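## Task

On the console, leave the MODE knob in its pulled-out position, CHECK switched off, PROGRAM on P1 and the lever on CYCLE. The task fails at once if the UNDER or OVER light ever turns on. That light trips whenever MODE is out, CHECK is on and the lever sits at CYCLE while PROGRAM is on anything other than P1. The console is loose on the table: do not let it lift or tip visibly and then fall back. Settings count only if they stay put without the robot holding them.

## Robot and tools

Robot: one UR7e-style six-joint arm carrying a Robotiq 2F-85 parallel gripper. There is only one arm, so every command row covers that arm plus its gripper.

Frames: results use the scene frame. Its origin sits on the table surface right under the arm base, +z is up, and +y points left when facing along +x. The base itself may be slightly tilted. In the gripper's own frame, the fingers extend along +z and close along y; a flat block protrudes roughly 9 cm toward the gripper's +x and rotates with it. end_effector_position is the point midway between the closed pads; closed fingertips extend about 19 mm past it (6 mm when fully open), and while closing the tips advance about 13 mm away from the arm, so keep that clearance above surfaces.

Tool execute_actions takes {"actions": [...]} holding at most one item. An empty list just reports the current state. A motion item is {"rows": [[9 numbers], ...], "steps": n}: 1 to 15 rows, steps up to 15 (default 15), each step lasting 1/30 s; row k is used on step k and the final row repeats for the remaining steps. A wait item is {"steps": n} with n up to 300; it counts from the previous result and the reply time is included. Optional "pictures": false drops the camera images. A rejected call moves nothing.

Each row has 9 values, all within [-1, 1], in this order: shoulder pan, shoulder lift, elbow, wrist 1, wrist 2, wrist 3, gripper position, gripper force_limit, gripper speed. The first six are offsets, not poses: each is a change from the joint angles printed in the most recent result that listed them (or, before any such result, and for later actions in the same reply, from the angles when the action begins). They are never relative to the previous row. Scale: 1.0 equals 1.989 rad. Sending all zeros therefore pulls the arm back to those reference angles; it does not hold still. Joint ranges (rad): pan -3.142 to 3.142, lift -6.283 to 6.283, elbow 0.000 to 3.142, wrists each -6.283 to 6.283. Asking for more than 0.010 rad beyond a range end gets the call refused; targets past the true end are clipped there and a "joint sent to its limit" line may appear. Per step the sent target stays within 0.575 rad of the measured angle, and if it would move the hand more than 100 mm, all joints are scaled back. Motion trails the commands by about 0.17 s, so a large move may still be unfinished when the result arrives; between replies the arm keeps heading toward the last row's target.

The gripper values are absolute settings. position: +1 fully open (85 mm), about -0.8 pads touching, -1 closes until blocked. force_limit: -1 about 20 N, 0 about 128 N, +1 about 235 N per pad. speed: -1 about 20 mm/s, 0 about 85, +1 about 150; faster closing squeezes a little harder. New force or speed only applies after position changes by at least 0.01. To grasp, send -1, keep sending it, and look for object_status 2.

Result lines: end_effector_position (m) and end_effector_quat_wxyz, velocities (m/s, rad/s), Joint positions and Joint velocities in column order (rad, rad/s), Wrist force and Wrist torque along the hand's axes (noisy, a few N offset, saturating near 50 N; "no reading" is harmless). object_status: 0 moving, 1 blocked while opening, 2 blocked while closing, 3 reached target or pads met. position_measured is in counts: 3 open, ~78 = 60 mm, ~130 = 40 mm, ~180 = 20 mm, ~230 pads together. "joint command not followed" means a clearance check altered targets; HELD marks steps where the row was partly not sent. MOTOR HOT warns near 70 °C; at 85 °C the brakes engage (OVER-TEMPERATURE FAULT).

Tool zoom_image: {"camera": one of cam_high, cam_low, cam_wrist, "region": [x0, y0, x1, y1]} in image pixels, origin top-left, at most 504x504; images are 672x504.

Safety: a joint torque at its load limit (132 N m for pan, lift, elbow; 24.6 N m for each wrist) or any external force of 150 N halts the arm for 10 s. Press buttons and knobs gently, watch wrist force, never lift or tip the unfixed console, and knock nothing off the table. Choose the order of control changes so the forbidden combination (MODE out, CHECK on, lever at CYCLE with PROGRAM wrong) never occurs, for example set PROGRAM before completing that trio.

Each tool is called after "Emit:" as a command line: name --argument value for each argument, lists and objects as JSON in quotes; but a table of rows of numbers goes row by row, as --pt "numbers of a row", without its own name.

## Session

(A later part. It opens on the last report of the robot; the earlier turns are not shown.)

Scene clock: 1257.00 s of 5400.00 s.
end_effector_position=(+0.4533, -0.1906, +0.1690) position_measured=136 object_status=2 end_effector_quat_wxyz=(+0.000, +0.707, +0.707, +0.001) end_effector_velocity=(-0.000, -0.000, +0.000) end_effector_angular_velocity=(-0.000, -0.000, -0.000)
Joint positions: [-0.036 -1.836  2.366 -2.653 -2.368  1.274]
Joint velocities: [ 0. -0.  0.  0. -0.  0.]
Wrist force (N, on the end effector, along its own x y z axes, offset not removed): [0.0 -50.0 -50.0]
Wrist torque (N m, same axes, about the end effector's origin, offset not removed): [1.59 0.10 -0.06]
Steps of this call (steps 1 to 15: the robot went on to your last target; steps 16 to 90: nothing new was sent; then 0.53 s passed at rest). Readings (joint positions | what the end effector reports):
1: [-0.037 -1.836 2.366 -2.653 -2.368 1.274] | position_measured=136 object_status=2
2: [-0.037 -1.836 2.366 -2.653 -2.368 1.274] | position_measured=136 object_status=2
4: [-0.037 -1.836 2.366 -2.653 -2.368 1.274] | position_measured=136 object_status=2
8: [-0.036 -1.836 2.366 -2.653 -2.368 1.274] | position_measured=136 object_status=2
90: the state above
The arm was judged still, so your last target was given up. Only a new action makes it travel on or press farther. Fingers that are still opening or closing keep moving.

Emit:
execute_actions --actions '[{"rows": [[0.0005,0.0017,-0.0019,0.0007,-0.0002,0.0006,-1,-0.2,0]], "steps": 15}]'

Scene clock: 1272.33 s of 5400.00 s.
end_effector_position=(+0.4516, -0.1907, +0.1693) position_measured=136 object_status=2 end_effector_quat_wxyz=(-0.001, +0.705, +0.709, -0.001) end_effector_velocity=(+0.000, +0.000, +0.000) end_effector_angular_velocity=(+0.000, -0.000, +0.001)
Joint positions: [-0.035 -1.838  2.367 -2.644 -2.372  1.274]
Joint velocities: [ 0.     0.    -0.    -0.     0.    -0.001]
Wrist force (N, on the end effector, along its own x y z axes, offset not removed): [3.0 1.2 -20.1]
Wrist torque (N m, same axes, about the end effector's origin, offset not removed): [-0.02 0.31 0.54]
FORCE FAULT: contact force on the arm reached its limit, and the arm stopped for 10 seconds. The contact can be on any part of the arm, not only on its tool. The arm's remaining commands of this call were not run. The arm holds still and accepts commands again. Move the arm away from the contact; if what it grips holds it there, let go first. Pushing or pulling that hard again can fault the arm again.
The stop began at step 95 of this call (marked STOPPED below). From that step on the arm followed nothing that you had sent. 11 steps, steps kept back included, did not run and will not run. Nothing is kept back now, and the robot has no last target.
Steps of this call (steps 1 to 90: nothing new was sent; then 2.17 s passed at rest; steps 91 to 94: the first 4 steps of this action; steps 95 to 395: the stop). Readings (joint positions | what the end effector reports):
91: [-0.036 -1.835 2.366 -2.653 -2.368 1.274] | position_measured=136 object_status=2
92: [-0.036 -1.835 2.365 -2.653 -2.368 1.274] | position_measured=136 object_status=2
94: [-0.036 -1.834 2.365 -2.652 -2.369 1.274] | position_measured=136 object_status=2
95: [-0.036 -1.834 2.365 -2.651 -2.370 1.274] | position_measured=136 object_status=2 STOPPED
98: [-0.036 -1.835 2.365 -2.649 -2.371 1.274] | position_measured=136 object_status=2
395: the state above
camera_calibration (this result's frames):
cam_wrist: T_world_to_cam=[[0.999118, 0.00428424, -0.0417718, -0.439985], [0.0141803, -0.970767, 0.239606, -0.194132], [-0.0395241, -0.239987, -0.969971, 0.284496], [0, 0, 0, 1]] pos_world=[0.453594, -0.118297, 0.30409]

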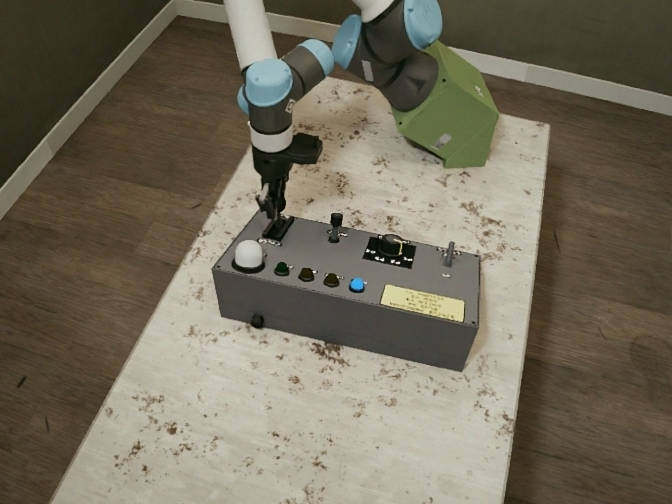

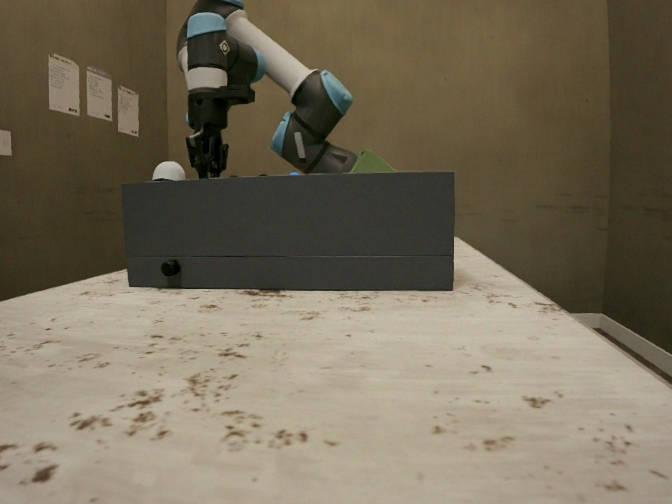

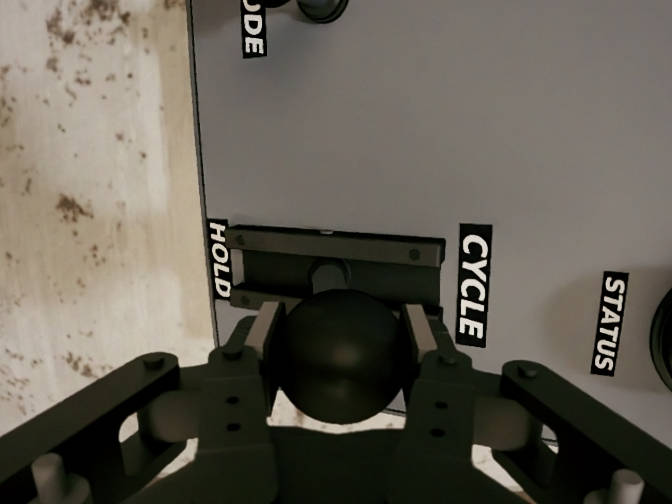

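Emit:
execute_actions --actions '[]'

Scene clock: 1293.10 s of 5400.00 s.
end_effector_position=(+0.4516, -0.1907, +0.1693) position_measured=136 object_status=2 end_effector_quat_wxyz=(-0.001, +0.705, +0.709, -0.001) end_effector_velocity=(+0.000, +0.000, -0.000) end_effector_angular_velocity=(+0.001, +0.000, +0.002)
Joint positions: [-0.035 -1.838  2.367 -2.644 -2.372  1.274]
Joint velocities: [ 0.001  0.001 -0.     0.     0.    -0.001]
Wrist force (N, on the end effector, along its own x y z axes, offset not removed): [3.3 -1.5 -25.3]
Wrist torque (N m, same axes, about the end effector's origin, offset not removed): [-0.49 0.33 0.57]
Steps of this call (steps 1 to 90: nothing new was sent; then 17.77 s passed at rest). Readings (joint positions | what the end effector reports):
1: [-0.035 -1.838 2.367 -2.644 -2.372 1.274] | position_measured=136 object_status=2
2: [-0.035 -1.838 2.367 -2.644 -2.372 1.274] | position_measured=136 object_status=2
4: [-0.035 -1.838 2.367 -2.644 -2.372 1.274] | position_measured=136 object_status=2
8: [-0.035 -1.838 2.367 -2.644 -2.372 1.274] | position_measured=136 object_status=2
90: the state above
camera_calibration (this result's frames):
cam_wrist: T_world_to_cam=[[0.999118, 0.00428403, -0.0417718, -0.439985], [0.0141801, -0.970767, 0.239606, -0.194132], [-0.0395242, -0.239987, -0.969971, 0.284496], [0, 0, 0, 1]] pos_world=[0.453594, -0.118297, 0.30409]

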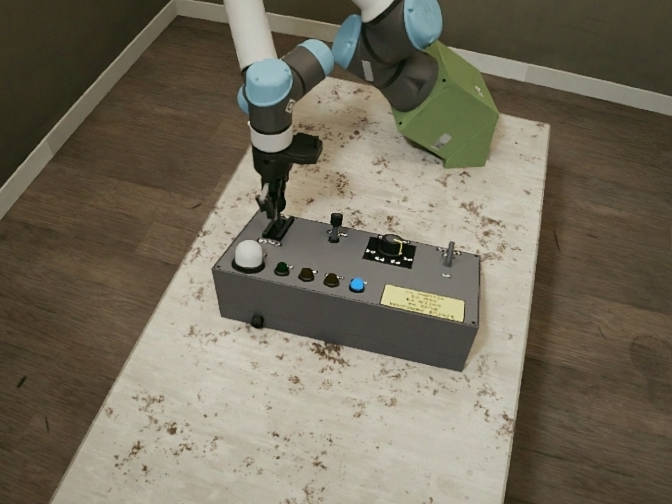

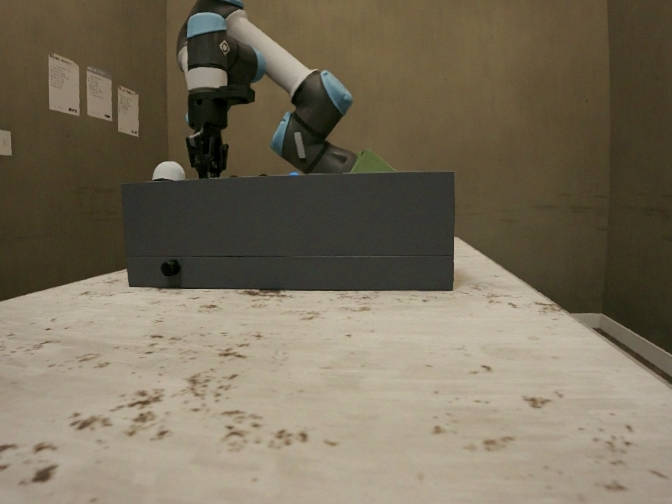

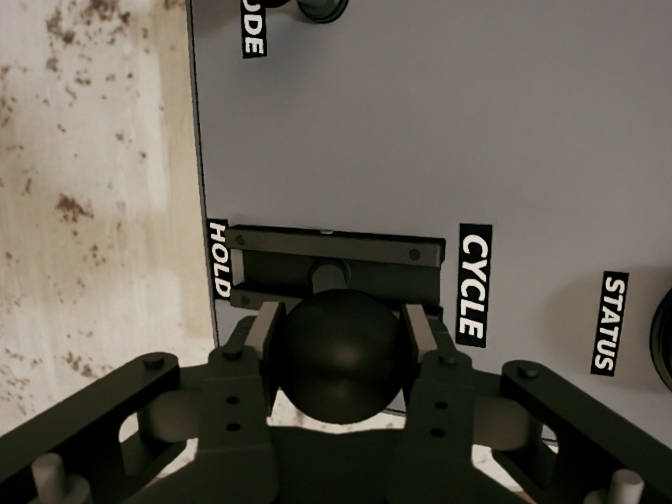

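Emit:
execute_actions --actions '[{"rows": [[0,0,0,0,0,0,0.6,-0.2,0]], "steps": 15}]' --pictures false

Emit:
execute_actions --actions '[{"rows": [[0.0599,-0.015,-0.0597,0.132,-0.0287,0.0777,0.6,-0.2,0]], "steps": 15}]' --pictures false

Scene clock: 1303.37 s of 5400.00 s.
end_effector_position=(+0.4516, -0.1907, +0.1693) position_measured=55 object_status=0 end_effector_quat_wxyz=(-0.001, +0.705, +0.709, -0.001) end_effector_velocity=(-0.000, -0.000, -0.000) end_effector_angular_velocity=(-0.000, +0.001, +0.002)
Joint positions: [-0.035 -1.838  2.367 -2.644 -2.372  1.274]
Joint velocities: [-0.001  0.     0.     0.001 -0.    -0.002]
Wrist force (N, on the end effector, along its own x y z axes, offset not removed): [-1.9 0.0 2.7]
Wrist torque (N m, same axes, about the end effector's origin, offset not removed): [-0.02 0.43 0.12]
Steps of this call (steps 1 to 90: nothing new was sent; then 6.77 s passed at rest; steps 91 to 105: all 15 steps of this action). Readings (joint positions | what the end effector reports):
91: [-0.035 -1.838 2.367 -2.644 -2.372 1.274] | position_measured=136 object_status=0
92: [-0.035 -1.838 2.367 -2.644 -2.372 1.274] | position_measured=136 object_status=0
94: [-0.035 -1.838 2.367 -2.644 -2.372 1.274] | position_measured=125 object_status=0
98: [-0.035 -1.838 2.367 -2.644 -2.372 1.274] | position_measured=97 object_status=0
105: the state above

Scene clock: 1303.87 s of 5400.00 s.
end_effector_position=(+0.4722, -0.1940, +0.2184) position_measured=53 object_status=3 end_effector_quat_wxyz=(+0.000, +0.705, +0.709, -0.001) end_effector_velocity=(+0.001, +0.001, +0.010) end_effector_angular_velocity=(+0.001, +0.008, +0.011)
Joint positions: [ 0.081 -1.867  2.251 -2.389 -2.428  1.425]
Joint velocities: [ 0.025 -0.005 -0.024  0.068 -0.011  0.033]
Wrist force (N, on the end effector, along its own x y z axes, offset not removed): [1.3 2.1 0.0]
Wrist torque (N m, same axes, about the end effector's origin, offset not removed): [0.20 -0.13 -0.02]
Steps of this call (steps 1 to 15: all 15 steps of this action). Readings (joint positions | what the end effector reports):
1: [-0.034 -1.839 2.366 -2.643 -2.372 1.275] | position_measured=54 object_status=0
2: [-0.026 -1.843 2.358 -2.634 -2.380 1.284] | position_measured=54 object_status=0
4: [0.016 -1.853 2.316 -2.567 -2.400 1.335] | position_measured=54 object_status=0
8: [0.062 -1.863 2.270 -2.441 -2.420 1.399] | position_measured=53 object_status=0
15: the state above

Emit:
execute_actions --actions '[]'

Scene clock: 1304.87 s of 5400.00 s.
end_effector_position=(+0.4724, -0.1939, +0.2196) position_measured=53 object_status=3 end_effector_quat_wxyz=(-0.000, +0.705, +0.709, -0.002) end_effector_velocity=(+0.000, +0.000, +0.000) end_effector_angular_velocity=(+0.000, -0.000, +0.001)
Joint positions: [ 0.084 -1.868  2.248 -2.381 -2.429  1.429]
Joint velocities: [ 0.001  0.    -0.     0.     0.    -0.001]
Wrist force (N, on the end effector, along its own x y z axes, offset not removed): [1.4 -1.6 -0.2]
Wrist torque (N m, same axes, about the end effector's origin, offset not removed): [-0.38 -0.13 0.00]
Steps of this call (steps 1 to 15: the robot went on to your last target; steps 16 to 30: nothing new was sent). Readings (joint positions | what the end effector reports):
1: [0.082 -1.868 2.250 -2.387 -2.428 1.426] | position_measured=53 object_status=3
2: [0.082 -1.868 2.250 -2.386 -2.428 1.426] | position_measured=53 object_status=3
4: [0.083 -1.868 2.249 -2.384 -2.428 1.427] | position_measured=53 object_status=3
8: [0.084 -1.868 2.248 -2.382 -2.429 1.428] | position_measured=53 object_status=3
30: the state above
The arm was judged still, so your last target was given up. Only a new action makes it travel on or press farther. Fingers that are still opening or closing keep moving.
camera_calibration (this result's frames):
cam_wrist: T_world_to_cam=[[0.999139, 0.00475181, -0.0412166, -0.45872], [0.0145514, -0.970451, 0.24086, -0.210027], [-0.0388541, -0.241253, -0.969684, 0.332734], [0, 0, 0, 1]] pos_world=[0.474309, -0.121368, 0.354327]

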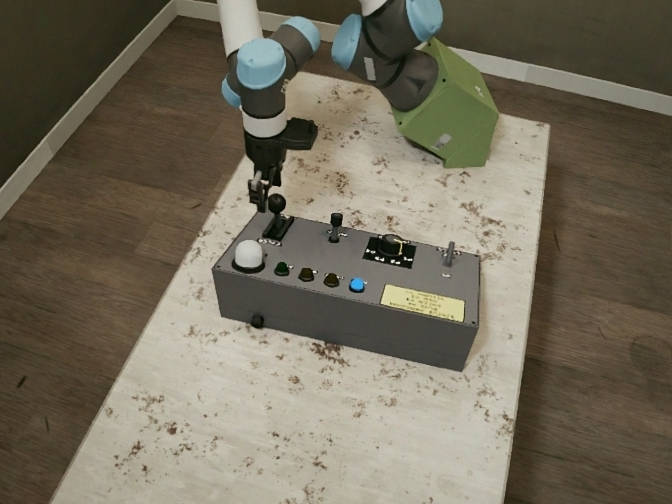

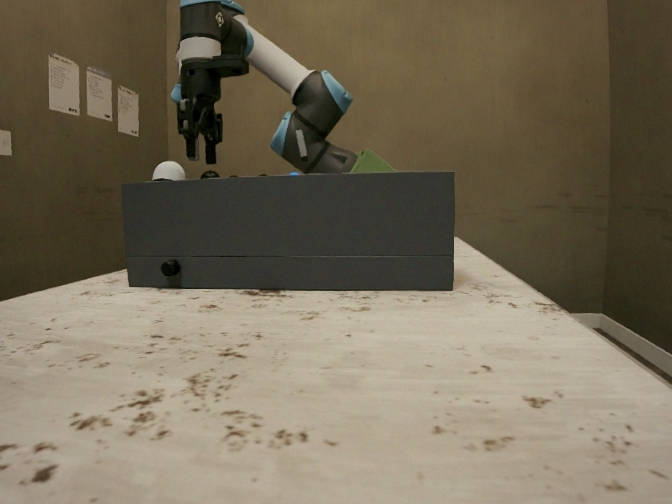

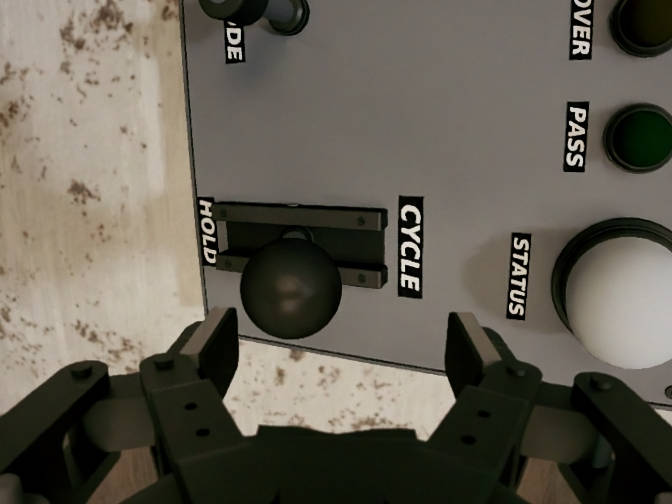

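Emit:
zoom_image --camera "cam_high" --region '[220, 170, 340, 260]'

Region (220, 170, 340, 260) of cam_high's 672x504 image, scaled by 4.200, with more detail than that image has; it fills the top 378 rows of this view, and the rest is white.

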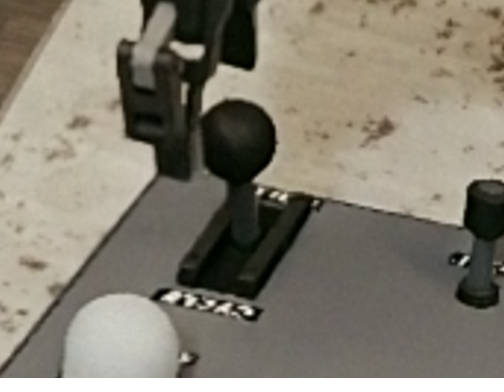

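Emit:
execute_actions --actions '[{"rows": [[-0.0608,0.0131,0.0624,-0.1367,0.0308,-0.0787,0.6,-0.6,0]], "steps": 15}]' --pictures false

Emit:
execute_actions --actions '[{"rows": [[0,0,0,0,0,0,-1,-0.6,-0.5]], "steps": 15}]' --pictures false

Scene clock: 1318.63 s of 5400.00 s.
end_effector_position=(+0.4512, -0.1903, +0.1704) position_measured=53 object_status=3 end_effector_quat_wxyz=(-0.000, +0.706, +0.708, +0.001) end_effector_velocity=(-0.003, -0.002, -0.008) end_effector_angular_velocity=(-0.005, -0.012, -0.008)
Joint positions: [-0.034 -1.842  2.369 -2.645 -2.369  1.276]
Joint velocities: [-0.024  0.005  0.026 -0.071  0.011 -0.035]
Wrist force (N, on the end effector, along its own x y z axes, offset not removed): [2.9 0.1 1.0]
Wrist torque (N m, same axes, about the end effector's origin, offset not removed): [-0.01 -0.42 0.02]
Steps of this call (steps 1 to 90: nothing new was sent; then 10.27 s passed at rest; steps 91 to 105: all 15 steps of this action). Readings (joint positions | what the end effector reports):
91: [0.083 -1.867 2.249 -2.382 -2.428 1.428] | position_measured=53 object_status=3
92: [0.075 -1.864 2.257 -2.391 -2.421 1.419] | position_measured=53 object_status=3
94: [0.033 -1.855 2.300 -2.458 -2.399 1.368] | position_measured=53 object_status=3
98: [-0.015 -1.846 2.349 -2.590 -2.378 1.302] | position_measured=53 object_status=3
105: the state above

Scene clock: 1319.13 s of 5400.00 s.
end_effector_position=(+0.4512, -0.1902, +0.1704) position_measured=111 object_status=0 end_effector_quat_wxyz=(-0.000, +0.706, +0.708, +0.001) end_effector_velocity=(+0.000, +0.000, +0.000) end_effector_angular_velocity=(+0.000, -0.001, +0.001)
Joint positions: [-0.034 -1.842  2.369 -2.645 -2.369  1.276]
Joint velocities: [ 0.001 -0.    -0.     0.     0.    -0.001]
Wrist force (N, on the end effector, along its own x y z axes, offset not removed): [2.5 -0.9 0.9]
Wrist torque (N m, same axes, about the end effector's origin, offset not removed): [-0.26 -0.33 0.11]
Steps of this call (steps 1 to 15: all 15 steps of this action). Readings (joint positions | what the end effector reports):
1: [-0.035 -1.842 2.370 -2.647 -2.369 1.275] | position_measured=53 object_status=0
2: [-0.035 -1.842 2.370 -2.647 -2.369 1.275] | position_measured=54 object_status=0
4: [-0.035 -1.842 2.370 -2.647 -2.369 1.275] | position_measured=60 object_status=0
8: [-0.034 -1.842 2.370 -2.645 -2.369 1.276] | position_measured=78 object_status=0
15: the state above

Emit:
execute_actions --actions '[{"rows": [[-0.00047,-0.00168,0.00195,-0.00068,0.00025,-0.00058,-1,-0.6,-0.5]], "steps": 15}]' --pictures false

Scene clock: 1323.13 s of 5400.00 s.
end_effector_position=(+0.4497, -0.1902, +0.1704) position_measured=135 object_status=2 end_effector_quat_wxyz=(-0.000, +0.706, +0.708, +0.001) end_effector_velocity=(-0.000, -0.000, -0.000) end_effector_angular_velocity=(-0.000, +0.001, -0.001)
Joint positions: [-0.035 -1.846  2.373 -2.646 -2.368  1.275]
Joint velocities: [-0.001 -0.     0.001 -0.    -0.     0.001]
Wrist force (N, on the end effector, along its own x y z axes, offset not removed): [3.2 22.6 -20.6]
Wrist torque (N m, same axes, about the end effector's origin, offset not removed): [-0.46 -0.34 -0.08]
Steps of this call (steps 1 to 15: the robot went on to your last target; steps 16 to 90: nothing new was sent; then 0.50 s passed at rest; steps 91 to 105: all 15 steps of this action). Readings (joint positions | what the end effector reports):
91: [-0.034 -1.843 2.369 -2.645 -2.369 1.276] | position_measured=135 object_status=2
92: [-0.034 -1.843 2.370 -2.645 -2.369 1.276] | position_measured=135 object_status=2
94: [-0.035 -1.844 2.371 -2.646 -2.369 1.276] | position_measured=135 object_status=2
98: [-0.035 -1.845 2.372 -2.646 -2.369 1.275] | position_measured=135 object_status=2
105: the state above

Emit:
execute_actions --actions '[{"rows": [[-0.00031,-0.00112,0.0013,-0.00045,0.00017,-0.00039,-1,-0.6,-0.5]], "steps": 15}]' --pictures false

Scene clock: 1326.13 s of 5400.00 s.
end_effector_position=(+0.4487, -0.1902, +0.1704) position_measured=135 object_status=2 end_effector_quat_wxyz=(-0.000, +0.706, +0.708, +0.001) end_effector_velocity=(-0.000, +0.000, -0.000) end_effector_angular_velocity=(+0.000, +0.000, -0.000)
Joint positions: [-0.036 -1.848  2.376 -2.647 -2.368  1.274]
Joint velocities: [-0.  0.  0. -0.  0.  0.]
Wrist force (N, on the end effector, along its own x y z axes, offset not removed): [0.1 22.2 -8.5]
Wrist torque (N m, same axes, about the end effector's origin, offset not removed): [-0.59 -0.50 0.02]
Steps of this call (steps 1 to 15: the robot went on to your last target; steps 16 to 75: nothing new was sent; steps 76 to 90: all 15 steps of this action). Readings (joint positions | what the end effector reports):
76: [-0.035 -1.846 2.373 -2.646 -2.368 1.275] | position_measured=135 object_status=2
77: [-0.035 -1.846 2.374 -2.646 -2.368 1.275] | position_measured=135 object_status=2
79: [-0.035 -1.847 2.374 -2.647 -2.368 1.274] | position_measured=135 object_status=2
83: [-0.036 -1.848 2.375 -2.647 -2.368 1.274] | position_measured=135 object_status=2
90: the state above

Emit:
execute_actions --actions '[{"rows": [[-0.00062,-0.00224,0.0026,-0.0009,0.00034,-0.00078,-1,-0.6,-0.5]], "steps": 15}]' --pictures false

Scene clock: 1330.87 s of 5400.00 s.
end_effector_position=(+0.4468, -0.1901, +0.1704) position_measured=135 object_status=2 end_effector_quat_wxyz=(-0.000, +0.706, +0.708, +0.001) end_effector_velocity=(-0.000, -0.000, -0.000) end_effector_angular_velocity=(-0.001, +0.001, -0.000)
Joint positions: [-0.037 -1.852  2.381 -2.649 -2.367  1.273]
Joint velocities: [-0.001 -0.     0.    -0.    -0.    -0.   ]
Wrist force (N, on the end effector, along its own x y z axes, offset not removed): [-6.0 20.5 -11.0]
Wrist torque (N m, same axes, about the end effector's origin, offset not removed): [-1.15 0.22 0.06]
Steps of this call (steps 1 to 15: the robot went on to your last target; steps 16 to 90: nothing new was sent; then 1.23 s passed at rest; steps 91 to 105: all 15 steps of this action). Readings (joint positions | what the end effector reports):
91: [-0.036 -1.848 2.376 -2.647 -2.368 1.274] | position_measured=135 object_status=2
92: [-0.036 -1.849 2.377 -2.648 -2.368 1.274] | position_measured=135 object_status=2
94: [-0.036 -1.850 2.378 -2.648 -2.368 1.273] | position_measured=135 object_status=2
98: [-0.036 -1.852 2.380 -2.649 -2.368 1.273] | position_measured=135 object_status=2
105: the state above

Emit:
execute_actions --actions '[{"rows": [[0.00093,0.00336,-0.0039,0.00135,-0.0005,0.00117,-1,-0.6,-0.5]], "steps": 15}]' --pictures false

Scene clock: 1333.80 s of 5400.00 s.
end_effector_position=(+0.4496, -0.1902, +0.1703) position_measured=135 object_status=2 end_effector_quat_wxyz=(-0.001, +0.706, +0.708, +0.001) end_effector_velocity=(+0.001, +0.000, +0.000) end_effector_angular_velocity=(+0.000, -0.001, -0.001)
Joint positions: [-0.035 -1.846  2.373 -2.646 -2.368  1.275]
Joint velocities: [ 0.     0.002 -0.002  0.     0.     0.001]
Wrist force (N, on the end effector, along its own x y z axes, offset not removed): [-1.3 -6.8 -19.3]
Wrist torque (N m, same axes, about the end effector's origin, offset not removed): [1.38 -0.24 0.01]
Steps of this call (steps 1 to 15: the robot went on to your last target; steps 16 to 73: nothing new was sent; steps 74 to 88: all 15 steps of this action). Readings (joint positions | what the end effector reports):
74: [-0.037 -1.852 2.381 -2.649 -2.367 1.273] | position_measured=135 object_status=2
75: [-0.037 -1.851 2.380 -2.649 -2.367 1.273] | position_measured=135 object_status=2
77: [-0.036 -1.849 2.377 -2.648 -2.368 1.274] | position_measured=135 object_status=2
81: [-0.035 -1.847 2.374 -2.646 -2.368 1.275] | position_measured=135 object_status=2
88: the state above

Emit:
execute_actions --actions '[{"rows": [[0.00047,0.00168,-0.00195,0.00068,-0.00025,0.00058,-1,-0.6,-0.5]], "steps": 15}]' --pictures false

Scene clock: 1336.57 s of 5400.00 s.
end_effector_position=(+0.4511, -0.1902, +0.1703) position_measured=135 object_status=2 end_effector_quat_wxyz=(-0.001, +0.706, +0.708, +0.001) end_effector_velocity=(+0.000, -0.000, +0.000) end_effector_angular_velocity=(+0.000, -0.001, +0.001)
Joint positions: [-0.034 -1.842  2.369 -2.645 -2.369  1.276]
Joint velocities: [ 0.001 -0.    -0.     0.    -0.    -0.001]
Wrist force (N, on the end effector, along its own x y z axes, offset not removed): [-0.5 -14.9 -0.9]
Wrist torque (N m, same axes, about the end effector's origin, offset not removed): [1.28 -0.02 -0.01]
Steps of this call (steps 1 to 15: the robot went on to your last target; steps 16 to 68: nothing new was sent; steps 69 to 83: all 15 steps of this action). Readings (joint positions | what the end effector reports):
69: [-0.035 -1.845 2.373 -2.646 -2.368 1.275] | position_measured=135 object_status=2
70: [-0.035 -1.845 2.372 -2.646 -2.368 1.275] | position_measured=135 object_status=2
72: [-0.035 -1.844 2.371 -2.646 -2.369 1.276] | position_measured=135 object_status=2
76: [-0.034 -1.843 2.370 -2.645 -2.369 1.276] | position_measured=135 object_status=2
83: the state above

Back at the stop. Release, lift, overview.

Emit:
execute_actions --actions '[{"rows": [[0,0,0,0,0,0,0.6,-0.6,0]], "steps": 10}]' --pictures false

Emit:
execute_actions --actions '[{"rows": [[0.0608,-0.0131,-0.0624,0.1367,-0.0308,0.0787,0.6,-0.6,0]], "steps": 15}]' --pictures false

Emit:
execute_actions --actions '[{"rows": [[0.2544,0.1021,-0.1187,0.3354,-0.0297,1.1966,0.6,-0.6,0]], "steps": 15}]' --pictures false

Emit:
execute_actions --actions '[{"steps": 40}]'

Scene clock: 1341.70 s of 5400.00 s.
end_effector_position=(+0.4512, -0.1902, +0.1703) position_measured=80 object_status=0 end_effector_quat_wxyz=(-0.001, +0.706, +0.708, +0.001) end_effector_velocity=(-0.000, +0.000, +0.000) end_effector_angular_velocity=(+0.000, -0.000, -0.001)
Joint positions: [-0.034 -1.842  2.369 -2.645 -2.369  1.276]
Joint velocities: [ 0.    -0.     0.001 -0.     0.     0.001]
Wrist force (N, on the end effector, along its own x y z axes, offset not removed): [0.5 2.3 -0.1]
Wrist torque (N m, same axes, about the end effector's origin, offset not removed): [0.32 0.16 0.08]
Steps of this call (steps 1 to 15: the robot went on to your last target; steps 16 to 90: nothing new was sent; then 1.80 s passed at rest; steps 91 to 100: all 10 steps of this action). Readings (joint positions | what the end effector reports):
91: [-0.034 -1.842 2.369 -2.645 -2.369 1.276] | position_measured=135 object_status=0
92: [-0.034 -1.842 2.369 -2.645 -2.369 1.276] | position_measured=134 object_status=0
94: [-0.034 -1.842 2.369 -2.645 -2.369 1.276] | position_measured=124 object_status=0
98: [-0.034 -1.842 2.369 -2.645 -2.369 1.276] | position_measured=95 object_status=0
100: the state above

Scene clock: 1342.20 s of 5400.00 s.
end_effector_position=(+0.4724, -0.1938, +0.2195) position_measured=53 object_status=3 end_effector_quat_wxyz=(-0.000, +0.705, +0.709, -0.002) end_effector_velocity=(+0.001, +0.000, +0.010) end_effector_angular_velocity=(+0.000, +0.009, +0.012)
Joint positions: [ 0.084 -1.868  2.248 -2.381 -2.429  1.429]
Joint velocities: [ 0.025 -0.005 -0.026  0.071 -0.011  0.033]
Wrist force (N, on the end effector, along its own x y z axes, offset not removed): [1.9 -0.4 0.1]
Wrist torque (N m, same axes, about the end effector's origin, offset not removed): [-0.29 -0.23 0.07]
Steps of this call (steps 1 to 15: all 15 steps of this action). Readings (joint positions | what the end effector reports):
1: [-0.033 -1.843 2.369 -2.644 -2.370 1.277] | position_measured=73 object_status=0
2: [-0.025 -1.847 2.360 -2.635 -2.377 1.286] | position_measured=65 object_status=0
4: [0.017 -1.856 2.317 -2.568 -2.399 1.337] | position_measured=57 object_status=0
8: [0.065 -1.864 2.268 -2.436 -2.420 1.402] | position_measured=54 object_status=0
15: the state above

action 0: every number in an action must lie in [-1, 1]

Scene clock: 1343.53 s of 5400.00 s.
end_effector_position=(+0.4725, -0.1938, +0.2207) position_measured=53 object_status=3 end_effector_quat_wxyz=(-0.001, +0.704, +0.710, -0.002) end_effector_velocity=(-0.000, -0.000, -0.000) end_effector_angular_velocity=(-0.001, +0.001, -0.001)
Joint positions: [ 0.087 -1.868  2.245 -2.373 -2.43   1.433]
Joint velocities: [-0.001 -0.    -0.     0.    -0.     0.   ]
Wrist force (N, on the end effector, along its own x y z axes, offset not removed): [2.9 -0.5 2.5]
Wrist torque (N m, same axes, about the end effector's origin, offset not removed): [-0.03 -0.51 0.07]
Steps of this call (steps 1 to 15: the robot went on to your last target; steps 16 to 40: nothing new was sent). Readings (joint positions | what the end effector reports):
1: [0.085 -1.868 2.247 -2.379 -2.429 1.430] | position_measured=53 object_status=3
2: [0.085 -1.868 2.247 -2.378 -2.429 1.430] | position_measured=53 object_status=3
4: [0.086 -1.868 2.246 -2.376 -2.430 1.431] | position_measured=53 object_status=3
8: [0.086 -1.868 2.245 -2.374 -2.430 1.432] | position_measured=53 object_status=3
40: the state above
The arm was judged still, so your last target was given up. Only a new action makes it travel on or press farther. Fingers that are still opening or closing keep moving.
camera_calibration (this result's frames):
cam_wrist: T_world_to_cam=[[0.999077, 0.0061704, -0.0425105, -0.458208], [0.0162396, -0.970438, 0.240803, -0.210964], [-0.039768, -0.241271, -0.969643, 0.334239], [0, 0, 0, 1]] pos_world=[0.474504, -0.121258, 0.355415]

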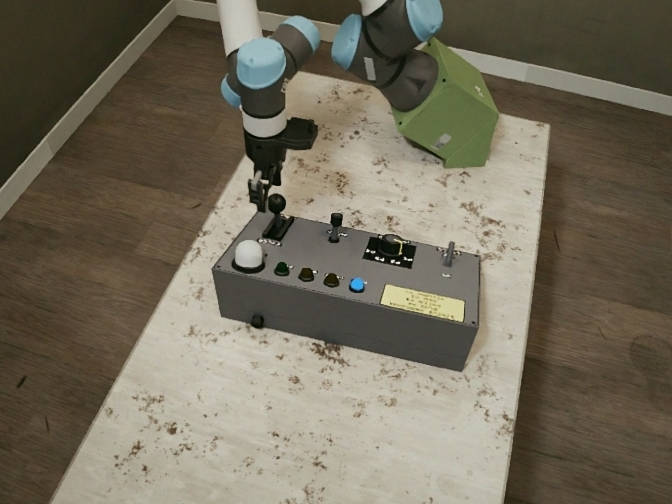

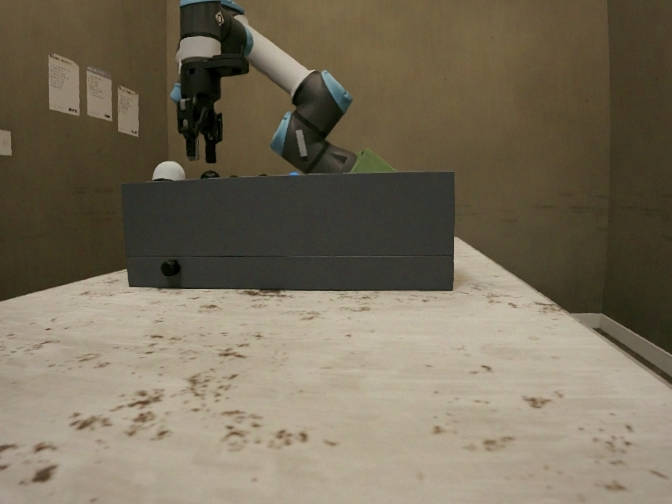

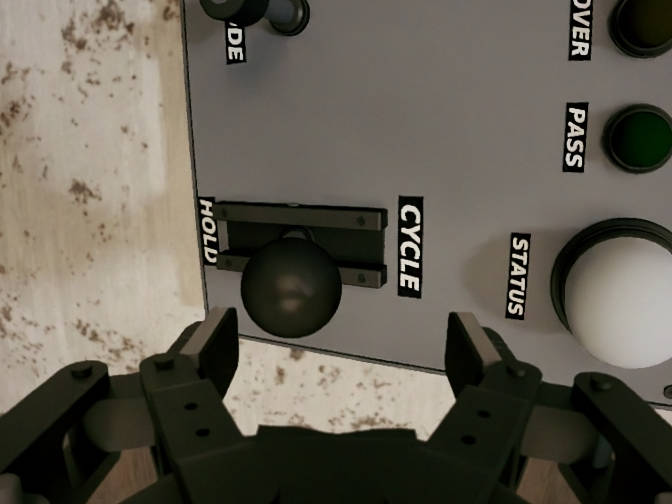

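Same as before; the lever sits at its +x stop (CYCLE). Finishing.

Emit:
finished_scene --scene 1

The scene is finished: the task was done.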